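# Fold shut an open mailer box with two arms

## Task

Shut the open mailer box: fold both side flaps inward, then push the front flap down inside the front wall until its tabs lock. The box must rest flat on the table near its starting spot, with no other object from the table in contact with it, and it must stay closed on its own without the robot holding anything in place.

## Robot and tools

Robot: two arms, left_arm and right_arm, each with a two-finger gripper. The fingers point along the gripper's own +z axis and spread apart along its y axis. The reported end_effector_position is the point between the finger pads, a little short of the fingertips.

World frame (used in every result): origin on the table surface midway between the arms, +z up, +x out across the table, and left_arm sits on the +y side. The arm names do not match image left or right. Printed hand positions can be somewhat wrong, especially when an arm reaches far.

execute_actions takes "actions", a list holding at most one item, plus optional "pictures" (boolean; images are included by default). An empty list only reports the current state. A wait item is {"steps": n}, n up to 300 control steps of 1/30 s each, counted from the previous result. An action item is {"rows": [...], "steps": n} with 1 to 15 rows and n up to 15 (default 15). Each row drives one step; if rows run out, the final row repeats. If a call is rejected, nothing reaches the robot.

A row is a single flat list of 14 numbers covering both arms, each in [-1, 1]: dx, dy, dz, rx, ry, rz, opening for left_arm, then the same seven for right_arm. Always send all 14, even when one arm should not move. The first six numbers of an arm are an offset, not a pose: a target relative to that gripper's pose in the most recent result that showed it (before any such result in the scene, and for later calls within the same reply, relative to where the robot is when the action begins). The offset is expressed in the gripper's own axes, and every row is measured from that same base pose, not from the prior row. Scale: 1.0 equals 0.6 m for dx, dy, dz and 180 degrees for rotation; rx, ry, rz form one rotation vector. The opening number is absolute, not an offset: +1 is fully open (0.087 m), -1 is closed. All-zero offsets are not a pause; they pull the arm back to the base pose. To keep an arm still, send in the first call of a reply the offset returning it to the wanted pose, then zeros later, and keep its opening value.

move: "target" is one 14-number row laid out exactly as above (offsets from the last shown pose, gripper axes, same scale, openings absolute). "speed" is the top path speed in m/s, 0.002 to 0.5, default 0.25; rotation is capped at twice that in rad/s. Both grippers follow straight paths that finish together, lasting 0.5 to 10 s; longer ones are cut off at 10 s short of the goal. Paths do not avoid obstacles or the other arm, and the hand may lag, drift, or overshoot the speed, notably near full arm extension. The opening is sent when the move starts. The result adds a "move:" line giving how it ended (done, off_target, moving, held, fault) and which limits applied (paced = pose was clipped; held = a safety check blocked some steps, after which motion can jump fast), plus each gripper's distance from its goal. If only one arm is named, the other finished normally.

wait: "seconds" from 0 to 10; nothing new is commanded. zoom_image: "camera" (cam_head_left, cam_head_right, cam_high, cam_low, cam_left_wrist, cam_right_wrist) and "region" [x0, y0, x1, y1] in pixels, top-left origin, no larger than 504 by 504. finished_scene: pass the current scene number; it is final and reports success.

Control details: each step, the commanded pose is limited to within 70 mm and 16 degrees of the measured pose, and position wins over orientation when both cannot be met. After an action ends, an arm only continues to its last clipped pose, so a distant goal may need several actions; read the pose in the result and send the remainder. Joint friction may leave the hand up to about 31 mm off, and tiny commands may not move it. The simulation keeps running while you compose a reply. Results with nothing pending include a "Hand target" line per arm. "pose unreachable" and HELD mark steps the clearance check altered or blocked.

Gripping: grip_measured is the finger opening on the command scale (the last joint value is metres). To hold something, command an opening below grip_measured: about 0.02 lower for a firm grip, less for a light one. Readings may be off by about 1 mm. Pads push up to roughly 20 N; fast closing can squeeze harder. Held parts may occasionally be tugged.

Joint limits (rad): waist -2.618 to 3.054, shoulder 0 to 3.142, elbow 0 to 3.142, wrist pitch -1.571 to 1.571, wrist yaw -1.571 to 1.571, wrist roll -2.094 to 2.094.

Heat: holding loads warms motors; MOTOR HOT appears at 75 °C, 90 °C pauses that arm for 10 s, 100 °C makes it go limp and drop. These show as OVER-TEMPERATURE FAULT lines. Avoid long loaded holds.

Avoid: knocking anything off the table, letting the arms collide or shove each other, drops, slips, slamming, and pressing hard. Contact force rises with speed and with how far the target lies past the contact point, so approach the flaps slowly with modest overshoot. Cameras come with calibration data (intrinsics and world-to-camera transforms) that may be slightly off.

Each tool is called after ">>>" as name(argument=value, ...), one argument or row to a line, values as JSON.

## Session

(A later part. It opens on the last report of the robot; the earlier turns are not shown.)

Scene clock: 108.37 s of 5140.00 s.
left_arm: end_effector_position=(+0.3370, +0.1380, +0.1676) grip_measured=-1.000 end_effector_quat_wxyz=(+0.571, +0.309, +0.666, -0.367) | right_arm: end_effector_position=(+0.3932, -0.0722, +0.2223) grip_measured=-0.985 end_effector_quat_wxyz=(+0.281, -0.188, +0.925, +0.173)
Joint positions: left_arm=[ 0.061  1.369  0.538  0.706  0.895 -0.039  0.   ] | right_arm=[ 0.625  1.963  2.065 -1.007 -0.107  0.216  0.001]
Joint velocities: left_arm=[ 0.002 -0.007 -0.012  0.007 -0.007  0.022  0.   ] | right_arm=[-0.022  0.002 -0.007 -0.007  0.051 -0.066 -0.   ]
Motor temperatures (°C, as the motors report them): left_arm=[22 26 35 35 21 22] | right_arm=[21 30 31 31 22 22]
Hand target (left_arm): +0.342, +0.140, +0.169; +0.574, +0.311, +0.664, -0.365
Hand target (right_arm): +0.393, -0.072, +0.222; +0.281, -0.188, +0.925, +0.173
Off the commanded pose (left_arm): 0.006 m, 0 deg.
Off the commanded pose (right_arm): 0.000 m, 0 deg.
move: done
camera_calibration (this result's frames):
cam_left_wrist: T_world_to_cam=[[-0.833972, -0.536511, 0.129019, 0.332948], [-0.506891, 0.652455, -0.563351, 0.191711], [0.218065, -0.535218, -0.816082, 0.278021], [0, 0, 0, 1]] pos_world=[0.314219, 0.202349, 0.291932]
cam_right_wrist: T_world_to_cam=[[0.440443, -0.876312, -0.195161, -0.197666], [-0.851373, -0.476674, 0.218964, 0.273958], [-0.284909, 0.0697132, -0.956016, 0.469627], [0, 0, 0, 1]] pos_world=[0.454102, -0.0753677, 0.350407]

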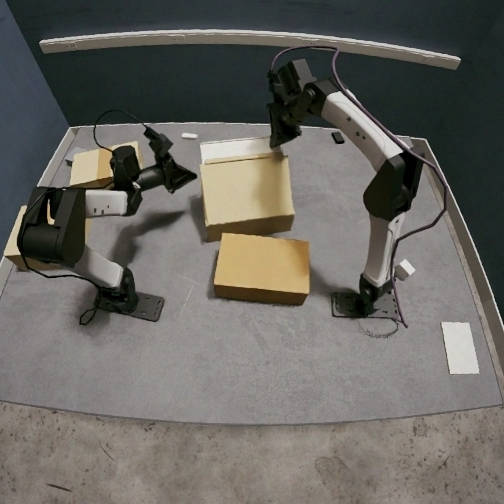

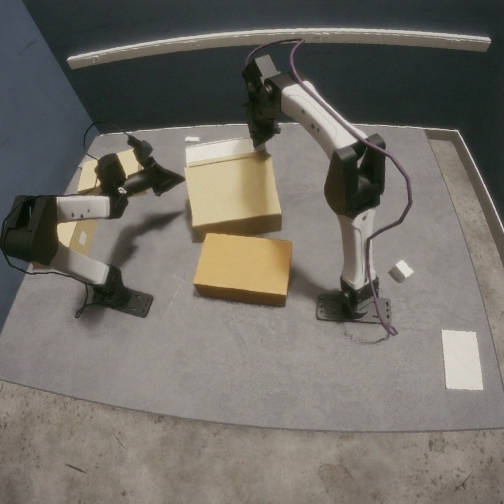

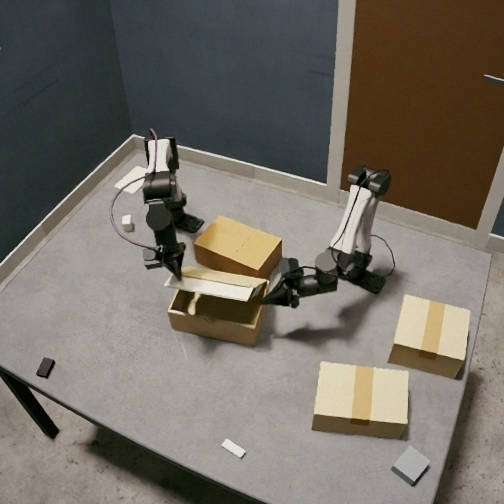

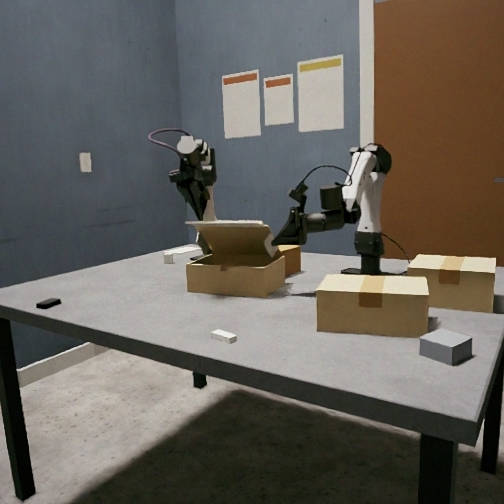

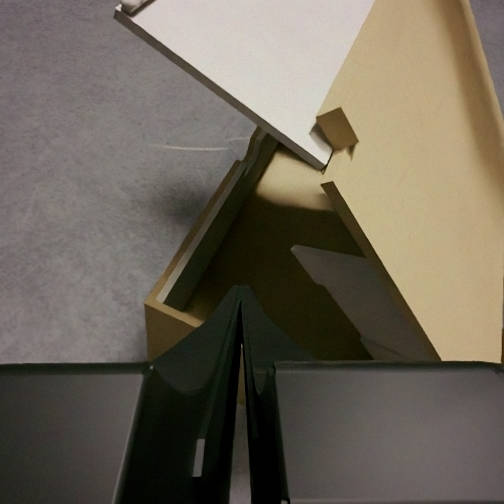

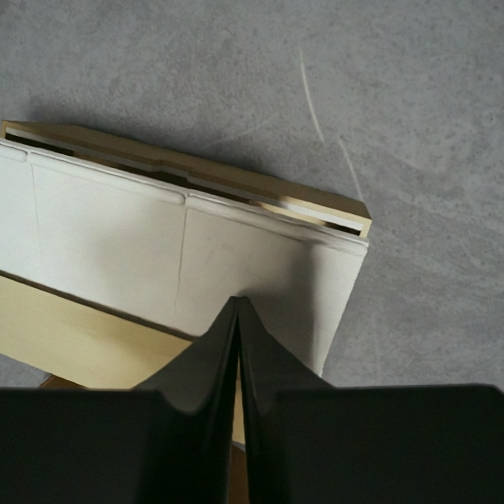

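>>> move(
  target=[-0.03,-0.075,0.112,0,0,0,-1,0,0,0,0,0,0,-1],
  speed=0.04,
)

Scene clock: 113.93 s of 5140.00 s.
left_arm: end_effector_position=(+0.3377, +0.0613, +0.1900) grip_measured=-1.000 end_effector_quat_wxyz=(+0.579, +0.308, +0.659, -0.367) | right_arm: end_effector_position=(+0.3933, -0.0723, +0.2223) grip_measured=-0.985 end_effector_quat_wxyz=(+0.281, -0.188, +0.925, +0.173)
Joint positions: left_arm=[-0.225  1.406  0.639  0.694  0.609 -0.086  0.   ] | right_arm=[ 0.625  1.963  2.065 -1.007 -0.106  0.216  0.001]
Joint velocities: left_arm=[ 0.012  0.012 -0.017 -0.081 -0.022 -0.051  0.   ] | right_arm=[-0.007  0.007 -0.012  0.051  0.095  0.022  0.001]
Motor temperatures (°C, as the motors report them): left_arm=[22 27 35 35 21 22] | right_arm=[21 31 31 31 22 22]
Hand target (left_arm): +0.339, +0.057, +0.188; +0.572, +0.306, +0.665, -0.370
Hand target (right_arm): +0.393, -0.072, +0.222; +0.281, -0.188, +0.925, +0.173
Off the commanded pose (left_arm): 0.006 m, 1 deg.
Off the commanded pose (right_arm): 0.000 m, 0 deg.
After step 90, 0.23 s passed at rest.
move: done
camera_calibration (this result's frames):
cam_left_wrist: T_world_to_cam=[[-0.835281, -0.536513, 0.120247, 0.291555], [-0.498058, 0.645681, -0.578821, 0.255056], [0.232904, -0.543368, -0.80654, 0.248762], [0, 0, 0, 1]] pos_world=[0.312625, 0.126908, 0.31321]
cam_right_wrist: T_world_to_cam=[[0.440094, -0.876617, -0.194576, -0.197812], [-0.85167, -0.476163, 0.218923, 0.274146], [-0.284562, 0.0693677, -0.956145, 0.469509], [0, 0, 0, 1]] pos_world=[0.454142, -0.0754357, 0.350412]

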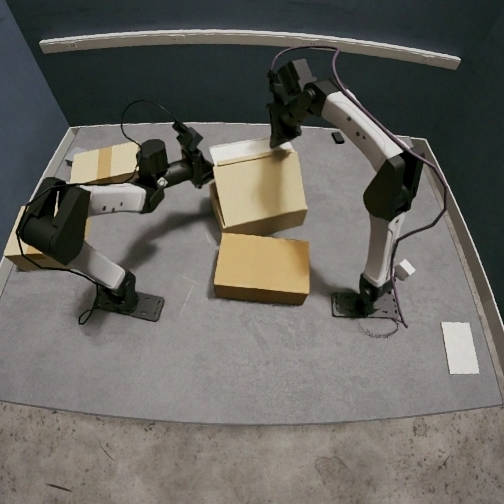

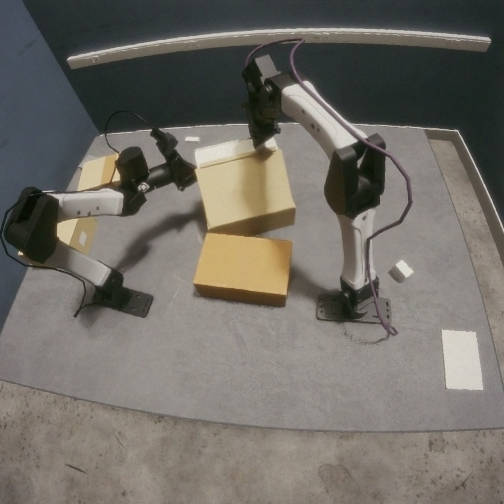

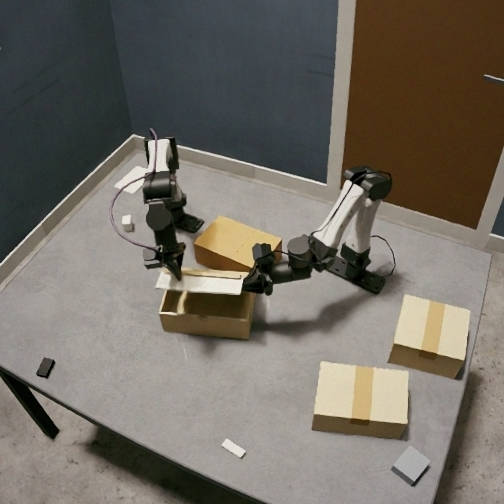

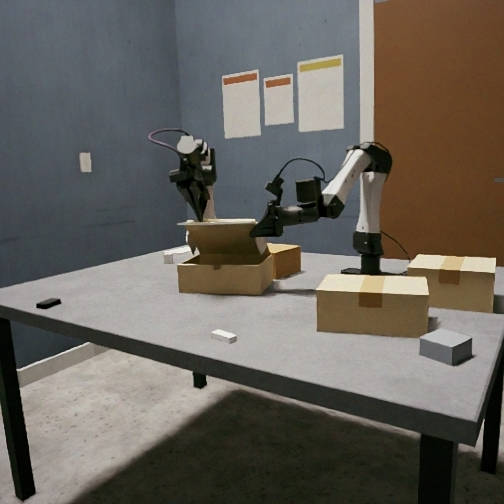

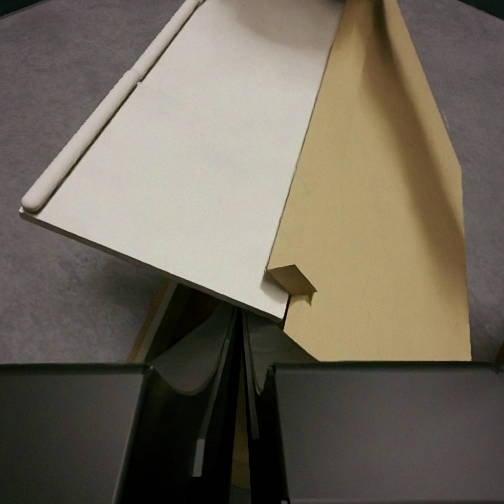

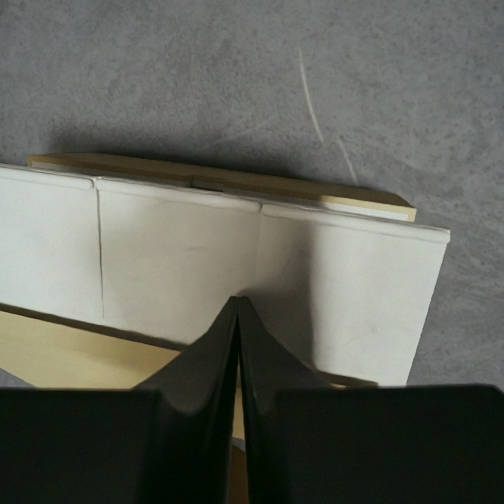

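>>> move(
  target=[0.065,0,-0.015,0,0,0,-1,0,0,0,0,0,0,-1],
  speed=0.05,
)

Scene clock: 117.17 s of 5140.00 s.
left_arm: end_effector_position=(+0.3296, +0.0645, +0.1660) grip_measured=-1.000 end_effector_quat_wxyz=(+0.590, +0.310, +0.648, -0.367) | right_arm: end_effector_position=(+0.3933, -0.0723, +0.2223) grip_measured=-0.985 end_effector_quat_wxyz=(+0.281, -0.188, +0.925, +0.173)
Joint positions: left_arm=[-0.225  1.453  0.529  0.883  0.609 -0.087  0.   ] | right_arm=[ 0.625  1.963  2.065 -1.007 -0.106  0.216  0.001]
Joint velocities: left_arm=[-0.007 -0.017  0.017 -0.037 -0.037 -0.022  0.   ] | right_arm=[-0.007  0.012 -0.017  0.022  0.022  0.051  0.001]
Motor temperatures (°C, as the motors report them): left_arm=[22 27 35 34 21 22] | right_arm=[21 32 31 31 22 22]
Hand target (left_arm): +0.327, +0.068, +0.152; +0.579, +0.308, +0.660, -0.367
Hand target (right_arm): +0.393, -0.072, +0.222; +0.281, -0.188, +0.925, +0.173
Off the commanded pose (left_arm): 0.015 m, 2 deg.
Off the commanded pose (right_arm): 0.000 m, 0 deg.
move: off_target (left_arm)
camera_calibration (this result's frames):
cam_left_wrist: T_world_to_cam=[[-0.838934, -0.534471, 0.102614, 0.293382], [-0.480303, 0.638442, -0.601416, 0.233462], [0.255927, -0.553834, -0.792319, 0.223836], [0, 0, 0, 1]] pos_world=[0.300975, 0.13172, 0.287652]
cam_right_wrist: T_world_to_cam=[[0.440094, -0.876617, -0.194576, -0.197812], [-0.85167, -0.476163, 0.218923, 0.274146], [-0.284562, 0.0693677, -0.956145, 0.469509], [0, 0, 0, 1]] pos_world=[0.454142, -0.0754357, 0.350412]

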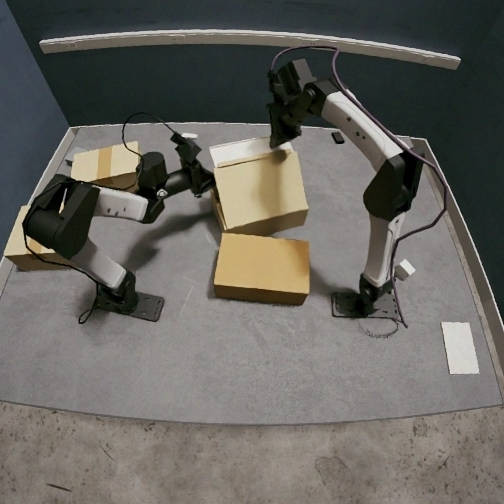

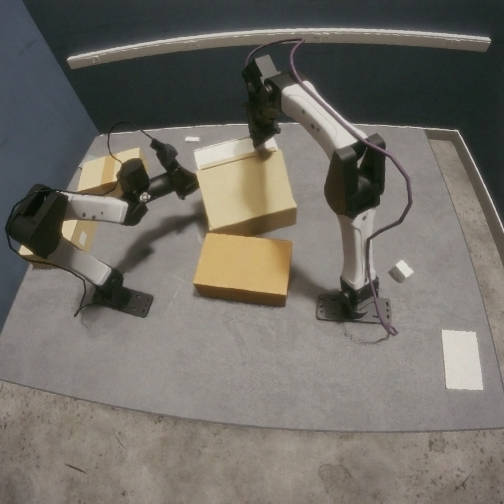

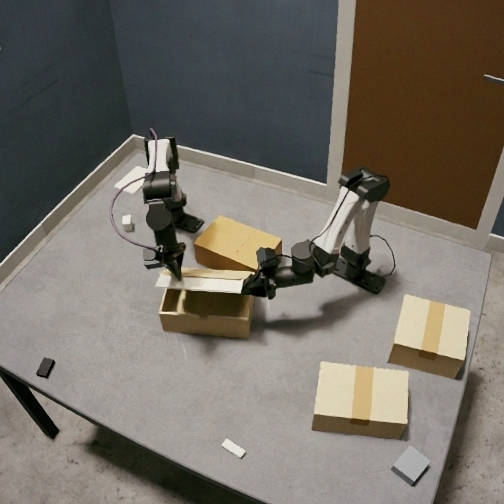

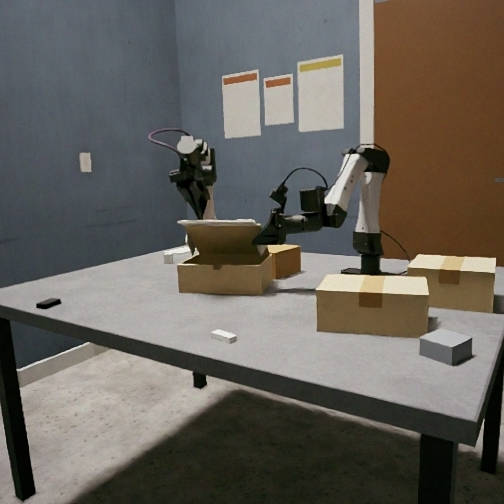

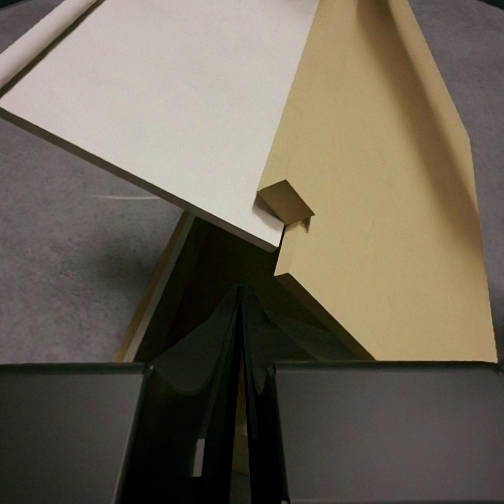

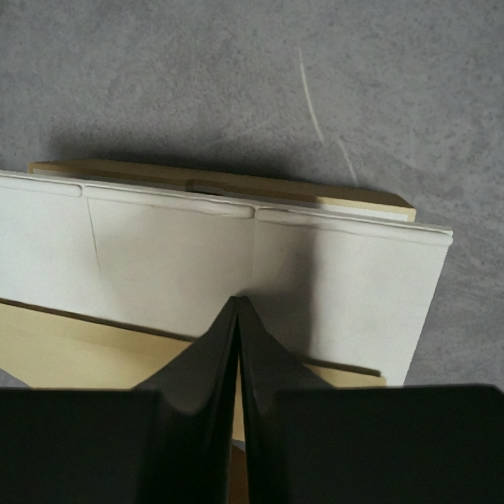

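>>> move(
  target=[0,0,-0.07,0,0,-0.3,0,0,0,0,0,0,0,-1],
  speed=0.15,
)

Scene clock: 123.60 s of 5140.00 s.
left_arm: end_effector_position=(+0.3090, +0.0970, +0.1792) grip_measured=+0.000 end_effector_quat_wxyz=(+0.374, -0.003, +0.712, -0.594) | right_arm: end_effector_position=(+0.3932, -0.0722, +0.2223) grip_measured=-0.985 end_effector_quat_wxyz=(+0.281, -0.188, +0.925, +0.173)
Joint positions: left_arm=[-0.029  1.453  0.469  0.964  0.807 -0.999  0.044] | right_arm=[ 0.625  1.963  2.065 -1.007 -0.107  0.216  0.001]
Joint velocities: left_arm=[-0.002  0.007  0.002 -0.007 -0.007 -0.007 -0.   ] | right_arm=[-0.012 -0.007 -0.007  0.007 -0.022 -0.007 -0.001]
Motor temperatures (°C, as the motors report them): left_arm=[22 27 35 35 21 22] | right_arm=[21 33 31 31 22 22]
Hand target (left_arm): +0.306, +0.100, +0.167; +0.360, -0.017, +0.720, -0.593
Hand target (right_arm): +0.393, -0.072, +0.222; +0.281, -0.188, +0.925, +0.173
Off the commanded pose (left_arm): 0.012 m, 3 deg.
Off the commanded pose (right_arm): 0.000 m, 0 deg.
move: off_target (left_arm)
camera_calibration (this result's frames):
cam_left_wrist: T_world_to_cam=[[-0.448601, -0.293237, 0.844257, 0.0152823], [-0.8665, 0.374113, -0.330479, 0.307181], [-0.218939, -0.879802, -0.421917, 0.369545], [0, 0, 0, 1]] pos_world=[0.353936, 0.214687, 0.244532]
cam_right_wrist: T_world_to_cam=[[0.440443, -0.876312, -0.195161, -0.197666], [-0.851373, -0.476674, 0.218964, 0.273958], [-0.284909, 0.0697132, -0.956016, 0.469627], [0, 0, 0, 1]] pos_world=[0.454102, -0.0753677, 0.350407]

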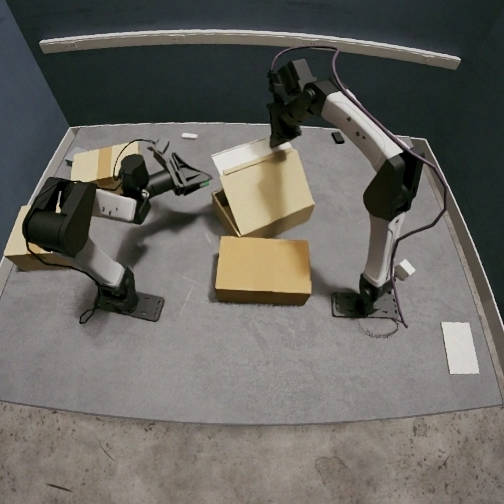

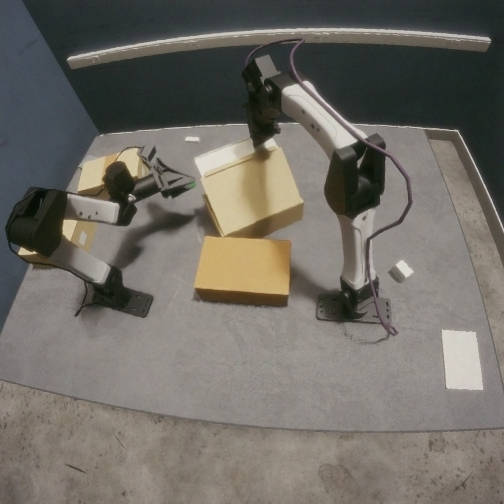

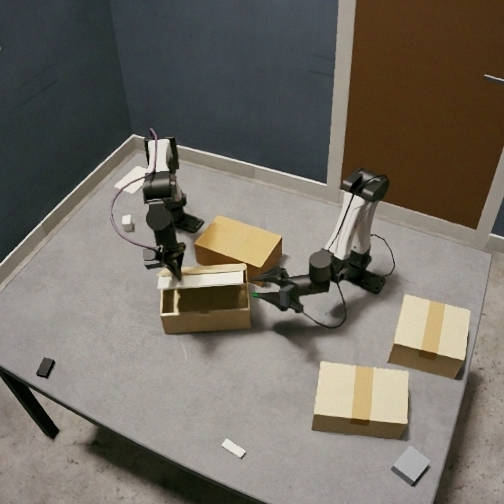

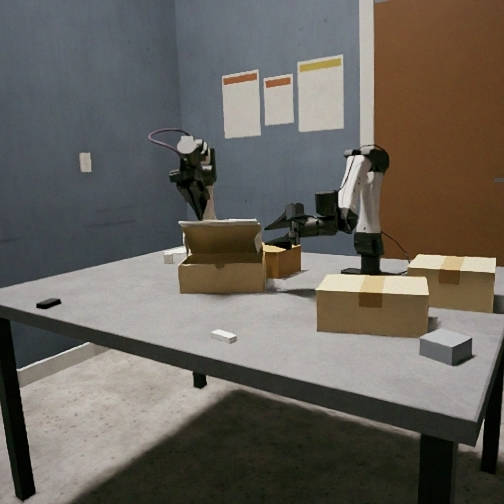

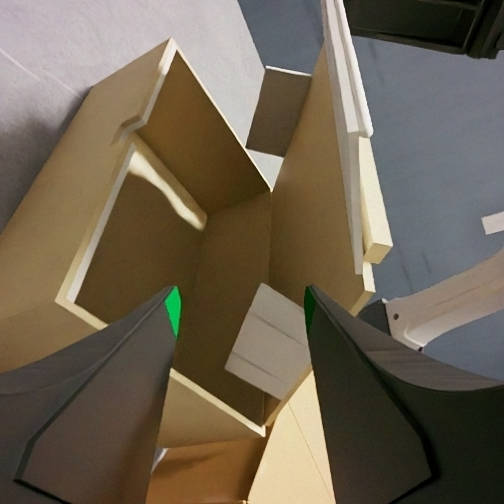

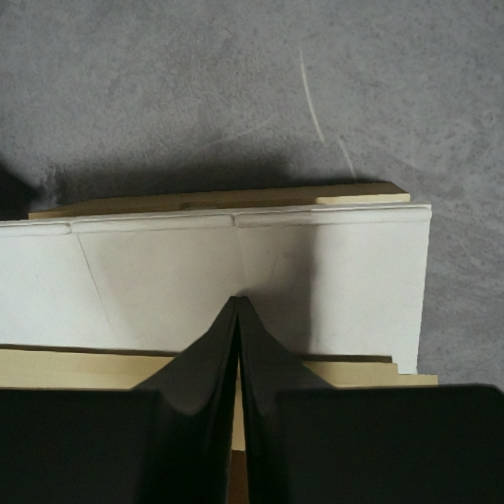

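>>> move(
  target=[0.04,-0.065,-0.02,0,0,0.08,0.5,0,0,0,0,0,0,-1],
  speed=0.08,
)

Scene clock: 127.93 s of 5140.00 s.
left_arm: end_effector_position=(+0.2741, +0.0850, +0.2149) grip_measured=+0.500 end_effector_quat_wxyz=(+0.460, +0.091, +0.693, -0.548) | right_arm: end_effector_position=(+0.3932, -0.0722, +0.2223) grip_measured=-0.985 end_effector_quat_wxyz=(+0.281, -0.188, +0.925, +0.173)
Joint positions: left_arm=[-0.139  1.157  0.439  0.749  0.696 -0.76   0.066] | right_arm=[ 0.625  1.963  2.065 -1.007 -0.107  0.216  0.001]
Joint velocities: left_arm=[-0.002  0.007 -0.002 -0.051 -0.066 -0.022 -0.001] | right_arm=[ 0.012 -0.002  0.017 -0.007  0.022 -0.051  0.   ]
Motor temperatures (°C, as the motors report them): left_arm=[22 27 34 34 21 22] | right_arm=[21 33 31 31 22 22]
Hand target (left_arm): +0.268, +0.085, +0.202; +0.446, +0.086, +0.706, -0.544
Hand target (right_arm): +0.393, -0.072, +0.222; +0.281, -0.188, +0.925, +0.173
Off the commanded pose (left_arm): 0.016 m, 2 deg.
Off the commanded pose (right_arm): 0.000 m, 0 deg.
move: off_target (left_arm)
camera_calibration (this result's frames):
cam_left_wrist: T_world_to_cam=[[-0.637203, -0.382867, 0.668869, 0.0629525], [-0.765046, 0.419124, -0.488916, 0.295637], [-0.0931493, -0.823254, -0.559978, 0.356724], [0, 0, 0, 1]] pos_world=[0.299518, 0.193868, 0.302193]
cam_right_wrist: T_world_to_cam=[[0.440443, -0.876312, -0.195161, -0.197666], [-0.851373, -0.476674, 0.218964, 0.273958], [-0.284909, 0.0697132, -0.956016, 0.469627], [0, 0, 0, 1]] pos_world=[0.454102, -0.0753677, 0.350407]

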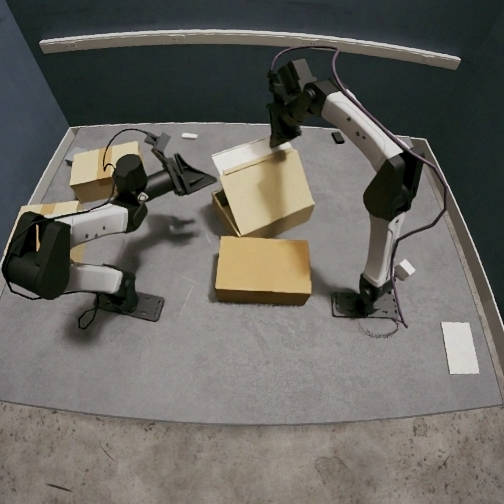

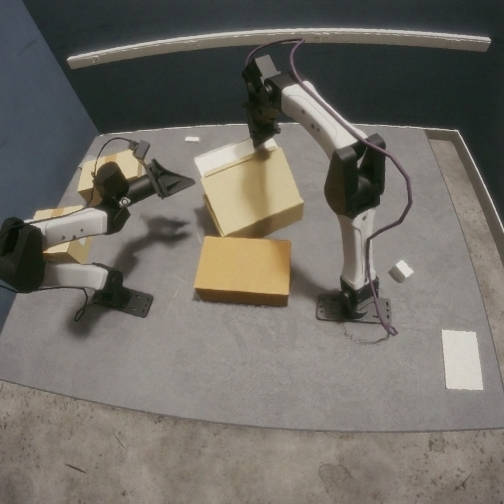

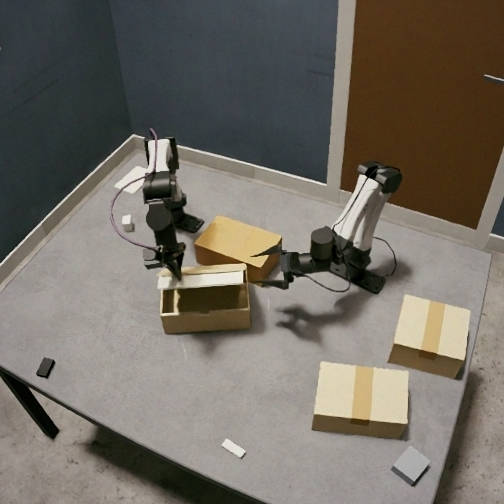

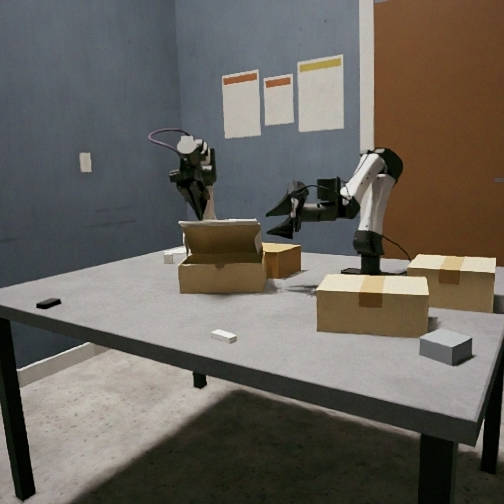

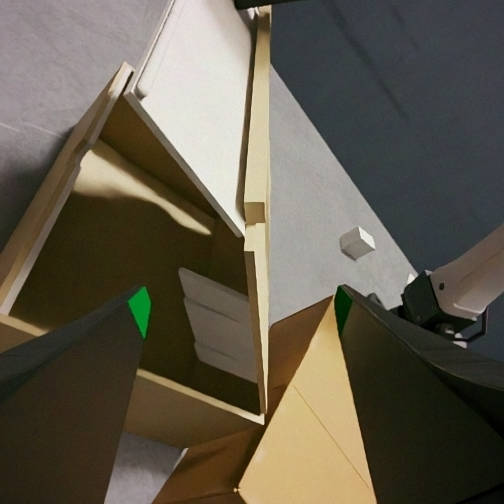

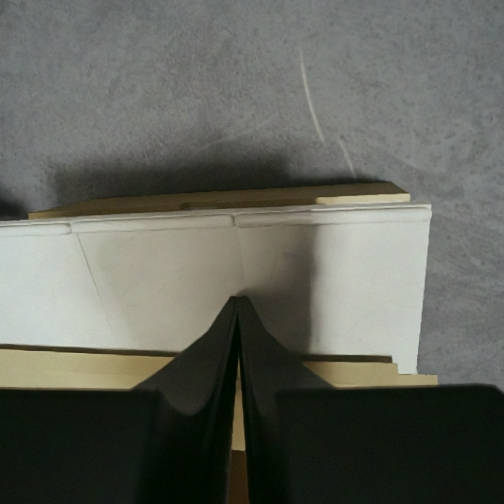

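>>> move(
  target=[0.06,0,0.05,0,0,0,-0.2,0,0,0,0,0,0,-1],
  speed=0.04,
)

Scene clock: 131.40 s of 5140.00 s.
left_arm: end_effector_position=(+0.2737, +0.0465, +0.2035) grip_measured=-0.200 end_effector_quat_wxyz=(+0.471, +0.094, +0.681, -0.552) | right_arm: end_effector_position=(+0.3932, -0.0722, +0.2223) grip_measured=-0.985 end_effector_quat_wxyz=(+0.281, -0.188, +0.925, +0.173)
Joint positions: left_arm=[-0.303  1.286  0.426  0.922  0.529 -0.759  0.035] | right_arm=[ 0.625  1.963  2.065 -1.007 -0.107  0.216  0.001]
Joint velocities: left_arm=[ 0.007 -0.002  0.037  0.007  0.007 -0.007  0.   ] | right_arm=[-0.012  0.012  0.002  0.022 -0.066 -0.022 -0.   ]
Motor temperatures (°C, as the motors report them): left_arm=[22 27 34 34 21 22] | right_arm=[21 33 31 31 22 22]
Hand target (left_arm): +0.270, +0.046, +0.190; +0.460, +0.090, +0.692, -0.549
Hand target (right_arm): +0.393, -0.072, +0.222; +0.281, -0.188, +0.925, +0.173
Off the commanded pose (left_arm): 0.015 m, 2 deg.
Off the commanded pose (right_arm): 0.000 m, 0 deg.
move: off_target (left_arm)
camera_calibration (this result's frames):
cam_left_wrist: T_world_to_cam=[[-0.654676, -0.371883, 0.658105, 0.0620426], [-0.752071, 0.408079, -0.517554, 0.308612], [-0.076089, -0.833771, -0.546842, 0.311775], [0, 0, 0, 1]] pos_world=[0.296439, 0.157083, 0.289384]
cam_right_wrist: T_world_to_cam=[[0.440443, -0.876312, -0.195161, -0.197666], [-0.851373, -0.476674, 0.218964, 0.273958], [-0.284909, 0.0697132, -0.956016, 0.469627], [0, 0, 0, 1]] pos_world=[0.454102, -0.0753677, 0.350407]

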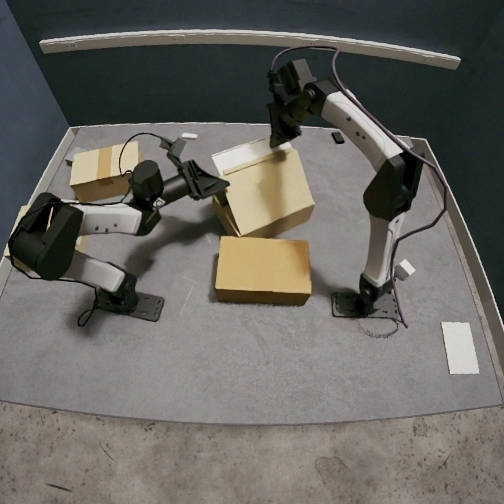

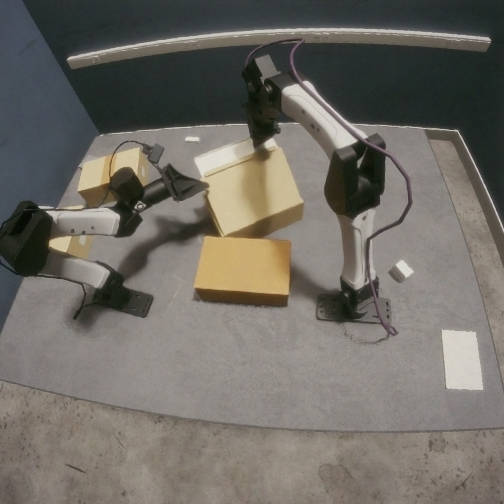

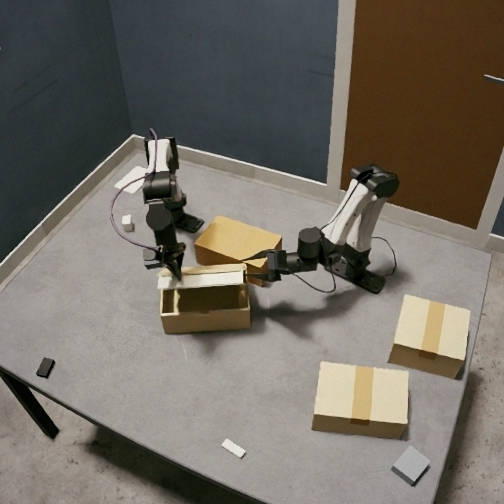

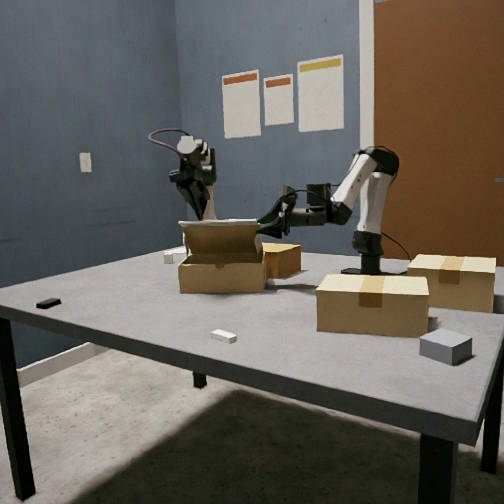

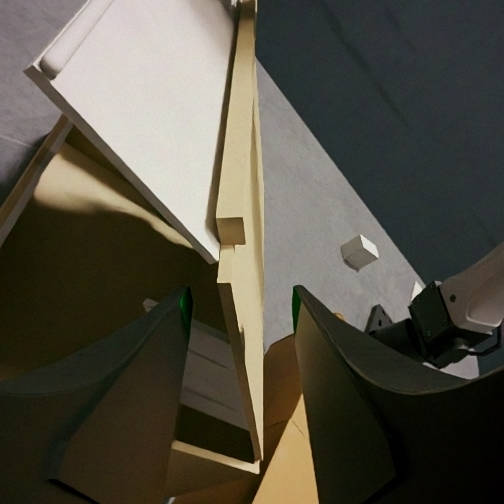

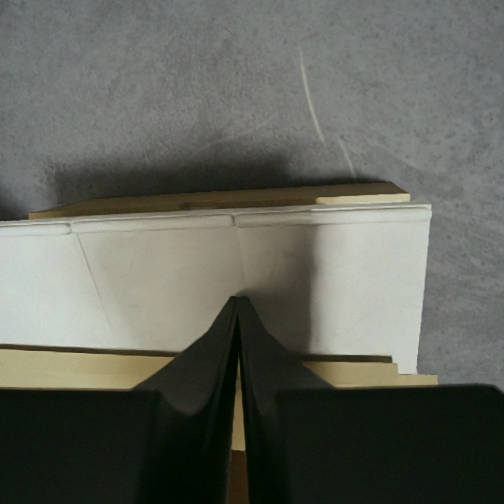

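>>> move(
  target=[0.06,0.02,0.05,0,0,0,-0.2,0,0,0,0,0,0,-1],
  speed=0.03,
)

Scene clock: 134.70 s of 5140.00 s.
left_arm: end_effector_position=(+0.2791, +0.0144, +0.1759) grip_measured=-0.200 end_effector_quat_wxyz=(+0.476, +0.091, +0.676, -0.555) | right_arm: end_effector_position=(+0.3932, -0.0722, +0.2223) grip_measured=-0.985 end_effector_quat_wxyz=(+0.281, -0.188, +0.925, +0.173)
Joint positions: left_arm=[-0.413  1.505  0.426  1.153  0.414 -0.758  0.035] | right_arm=[ 0.625  1.963  2.065 -1.007 -0.107  0.216  0.001]
Joint velocities: left_arm=[-0.012 -0.002 -0.022  0.007  0.037 -0.095 -0.   ] | right_arm=[-0.017  0.002 -0.017  0.095 -0.022 -0.022 -0.001]
Motor temperatures (°C, as the motors report them): left_arm=[22 27 34 35 21 22] | right_arm=[21 34 32 31 22 22]
Hand target (left_arm): +0.278, +0.011, +0.170; +0.471, +0.093, +0.681, -0.553
Hand target (right_arm): +0.393, -0.072, +0.222; +0.281, -0.188, +0.925, +0.173
Off the commanded pose (left_arm): 0.006 m, 1 deg.
Off the commanded pose (right_arm): 0.000 m, 0 deg.
move: done
camera_calibration (this result's frames):
cam_left_wrist: T_world_to_cam=[[-0.65779, -0.367544, 0.657437, 0.0727399], [-0.750199, 0.397569, -0.528338, 0.313077], [-0.0671892, -0.840744, -0.537248, 0.266255], [0, 0, 0, 1]] pos_world=[0.300607, 0.126118, 0.260634]
cam_right_wrist: T_world_to_cam=[[0.440443, -0.876312, -0.195161, -0.197666], [-0.851373, -0.476674, 0.218964, 0.273958], [-0.284909, 0.0697132, -0.956016, 0.469627], [0, 0, 0, 1]] pos_world=[0.454102, -0.0753677, 0.350407]

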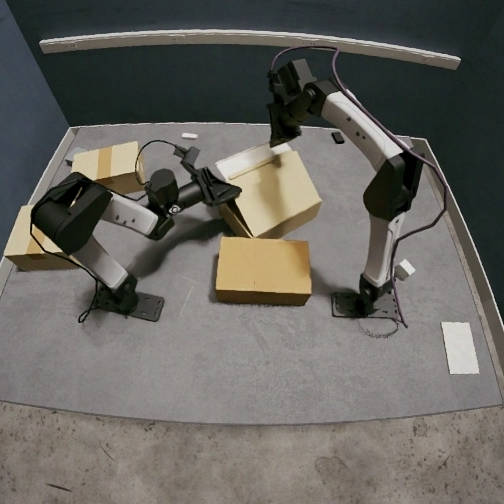

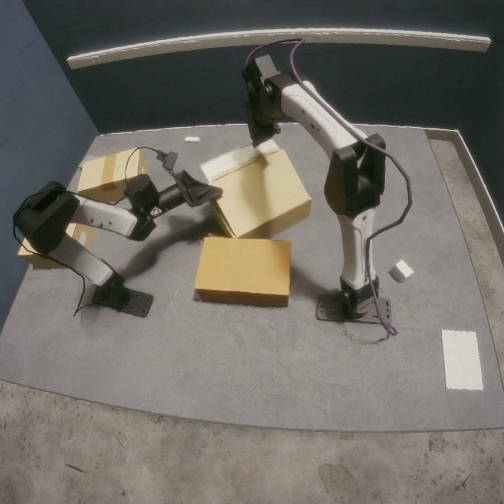

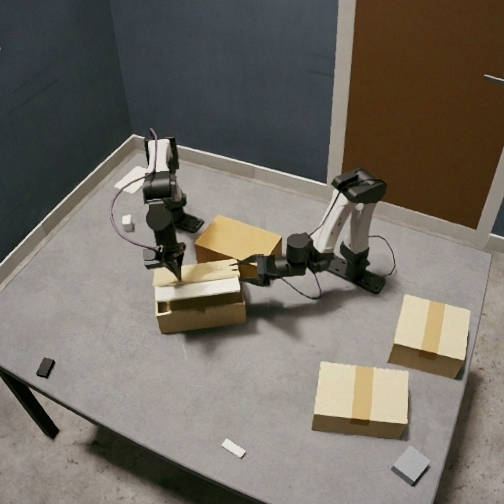

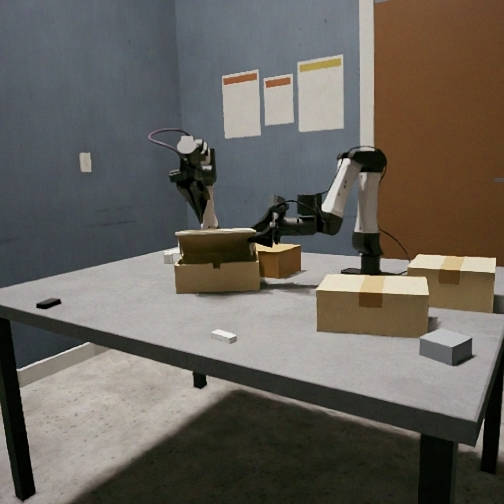

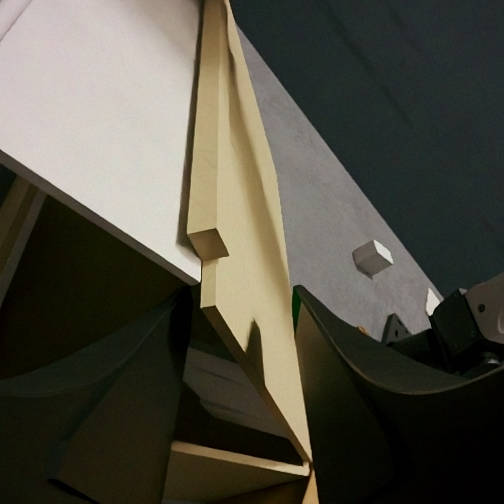

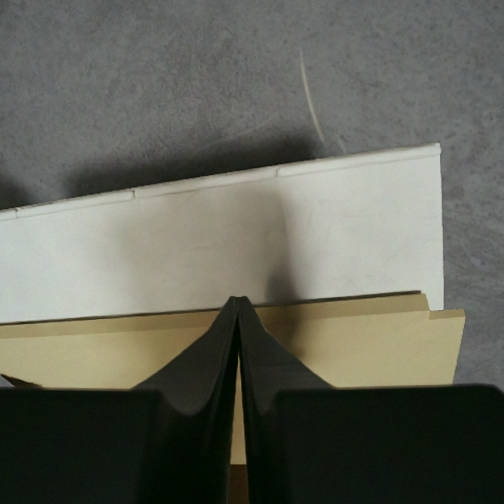

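Pushed the side flap again. Just close now.

>>> move(
  target=[0,0,0,0,0,0,-1,0,0,0,0,0,0,-1],
)

Scene clock: 136.97 s of 5140.00 s.
left_arm: end_effector_position=(+0.2780, +0.0137, +0.1839) grip_measured=-0.856 end_effector_quat_wxyz=(+0.480, +0.090, +0.666, -0.565) | right_arm: end_effector_position=(+0.3932, -0.0722, +0.2223) grip_measured=-0.985 end_effector_quat_wxyz=(+0.281, -0.188, +0.925, +0.173)
Joint positions: left_arm=[-0.413  1.502  0.426  1.183  0.418 -0.776  0.006] | right_arm=[ 0.625  1.963  2.065 -1.007 -0.107  0.216  0.001]
Joint velocities: left_arm=[-0.017  0.007 -0.012 -0.022  0.051  0.007  0.   ] | right_arm=[ 0.027  0.012  0.012 -0.007 -0.037  0.022 -0.001]
Motor temperatures (°C, as the motors report them): left_arm=[22 27 34 35 21 22] | right_arm=[21 34 32 31 22 22]
Hand target (left_arm): +0.279, +0.015, +0.176; +0.476, +0.091, +0.676, -0.555
Hand target (right_arm): +0.393, -0.072, +0.222; +0.281, -0.188, +0.925, +0.173
Off the commanded pose (left_arm): 0.008 m, 2 deg.
Off the commanded pose (right_arm): 0.000 m, 0 deg.
move: done
camera_calibration (this result's frames):
cam_left_wrist: T_world_to_cam=[[-0.667684, -0.34603, 0.659137, 0.0685755], [-0.74154, 0.387282, -0.547843, 0.318087], [-0.0657018, -0.854562, -0.515177, 0.265636], [0, 0, 0, 1]] pos_world=[0.299114, 0.127543, 0.265911]
cam_right_wrist: T_world_to_cam=[[0.440443, -0.876312, -0.195161, -0.197666], [-0.851373, -0.476674, 0.218964, 0.273958], [-0.284909, 0.0697132, -0.956016, 0.469627], [0, 0, 0, 1]] pos_world=[0.454102, -0.0753677, 0.350407]

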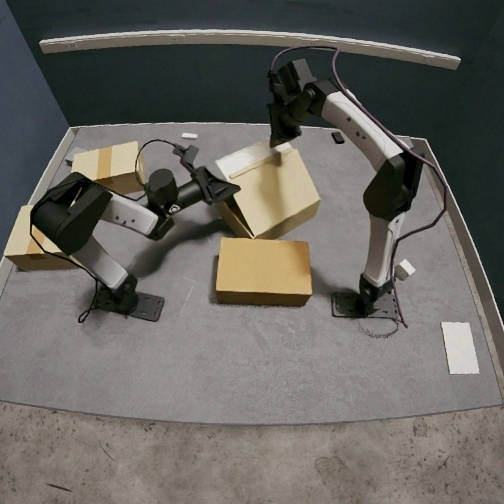

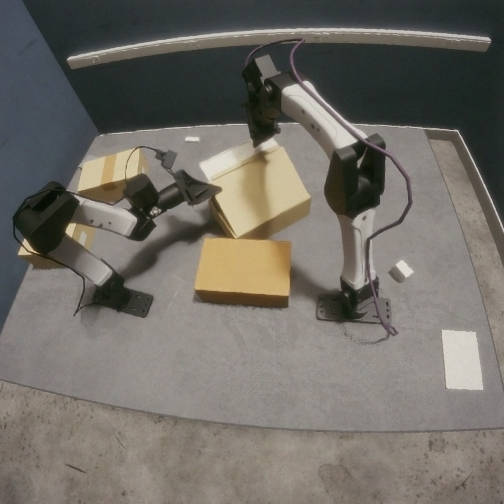

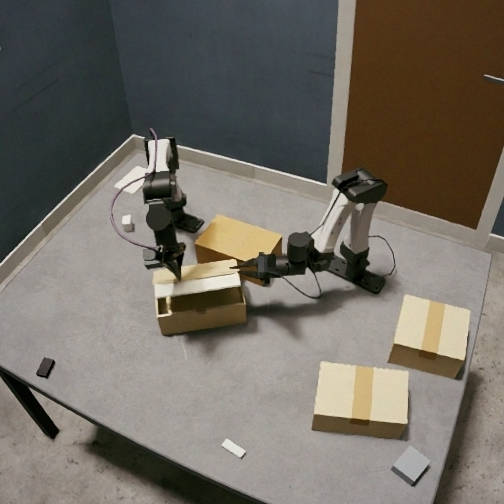

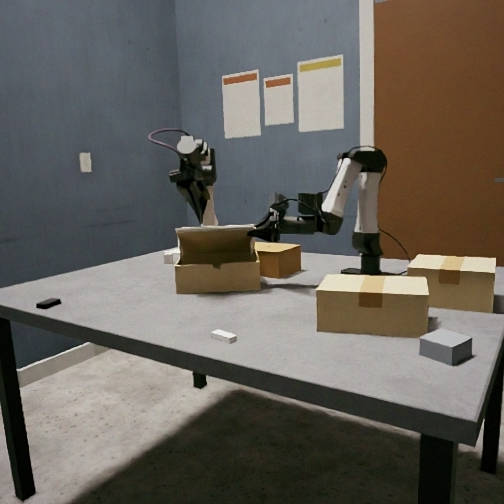

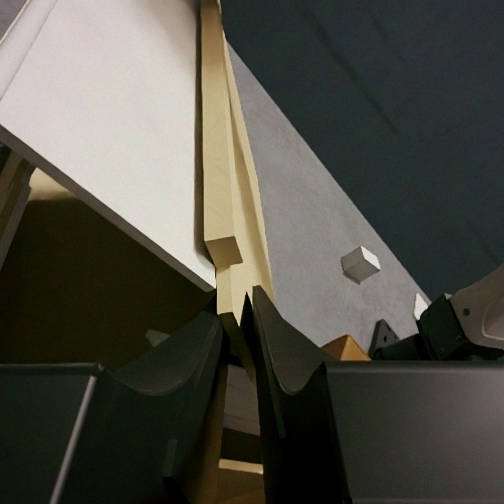

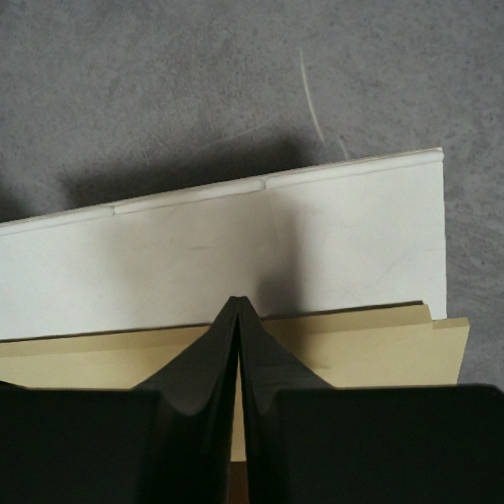

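>>> move(
  target=[0,0,0,0,0,0,-0.9,0,0,0.1,0,0,0,-1],
  speed=0.03,
)

Scene clock: 141.13 s of 5140.00 s.
left_arm: end_effector_position=(+0.2774, +0.0134, +0.1873) grip_measured=-0.875 end_effector_quat_wxyz=(+0.480, +0.088, +0.661, -0.570) | right_arm: end_effector_position=(+0.4206, -0.0512, +0.1894) grip_measured=-0.985 end_effector_quat_wxyz=(+0.289, -0.190, +0.922, +0.177)
Joint positions: left_arm=[-0.413  1.502  0.426  1.196  0.42  -0.788  0.005] | right_arm=[ 0.631  2.062  2.065 -0.891 -0.106  0.217  0.001]
Joint velocities: left_arm=[-0.002 -0.007 -0.017 -0.022 -0.022 -0.007 -0.   ] | right_arm=[-0.002 -0.007 -0.012  0.007  0.051  0.022  0.   ]
Motor temperatures (°C, as the motors report them): left_arm=[22 27 34 34 21 22] | right_arm=[21 34 32 31 22 22]
Hand target (left_arm): +0.278, +0.014, +0.184; +0.480, +0.090, +0.666, -0.565
Hand target (right_arm): +0.421, -0.047, +0.176; +0.281, -0.188, +0.925, +0.173
Off the commanded pose (left_arm): 0.003 m, 1 deg.
Off the commanded pose (right_arm): 0.015 m, 1 deg.
move: off_target (right_arm)
camera_calibration (this result's frames):
cam_left_wrist: T_world_to_cam=[[-0.669451, -0.334871, 0.663096, 0.0654731], [-0.739748, 0.382083, -0.553882, 0.320291], [-0.0678786, -0.861321, -0.503506, 0.265523], [0, 0, 0, 1]] pos_world=[0.298789, 0.128248, 0.267681]
cam_right_wrist: T_world_to_cam=[[0.446872, -0.872707, -0.196693, -0.199928], [-0.852557, -0.48206, 0.201902, 0.317983], [-0.271019, 0.0774673, -0.959452, 0.439766], [0, 0, 0, 1]] pos_world=[0.479626, -0.0552595, 0.318408]

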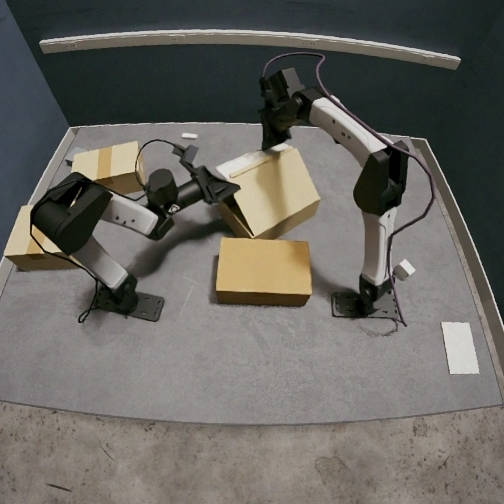

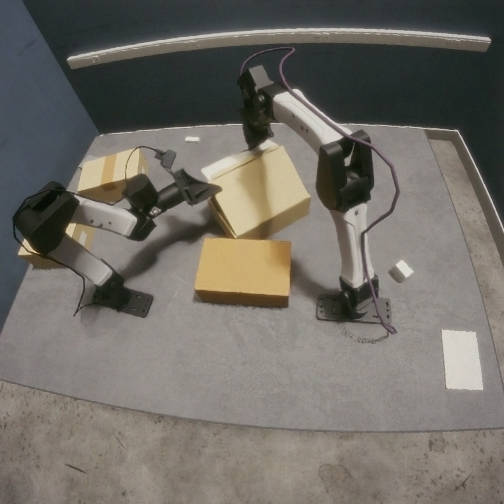

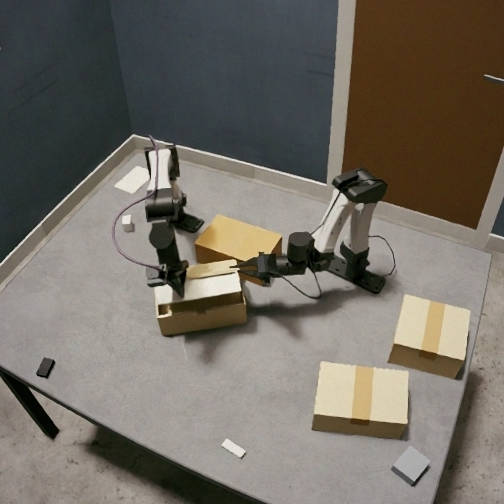

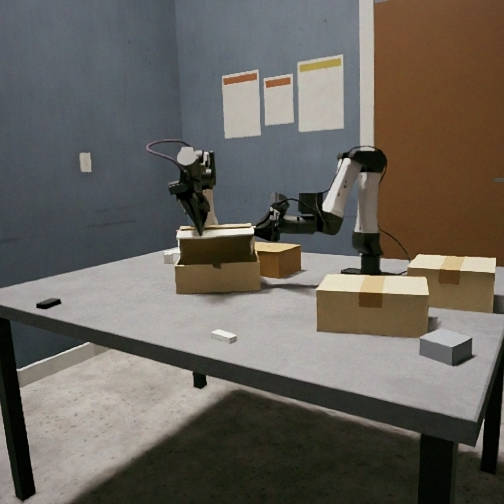

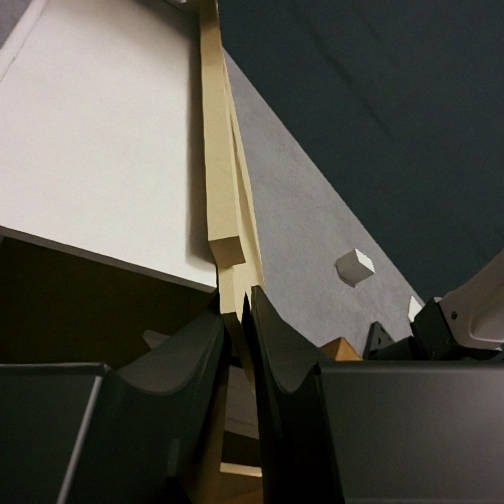

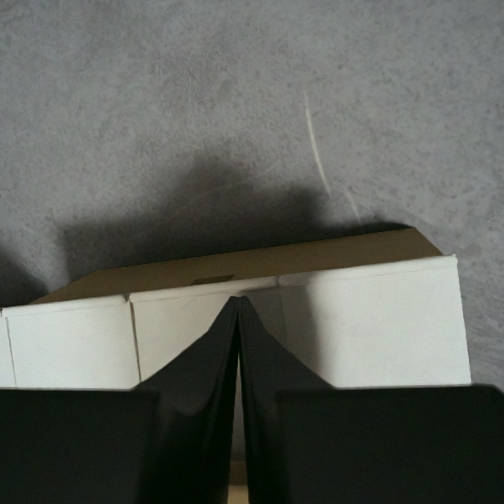

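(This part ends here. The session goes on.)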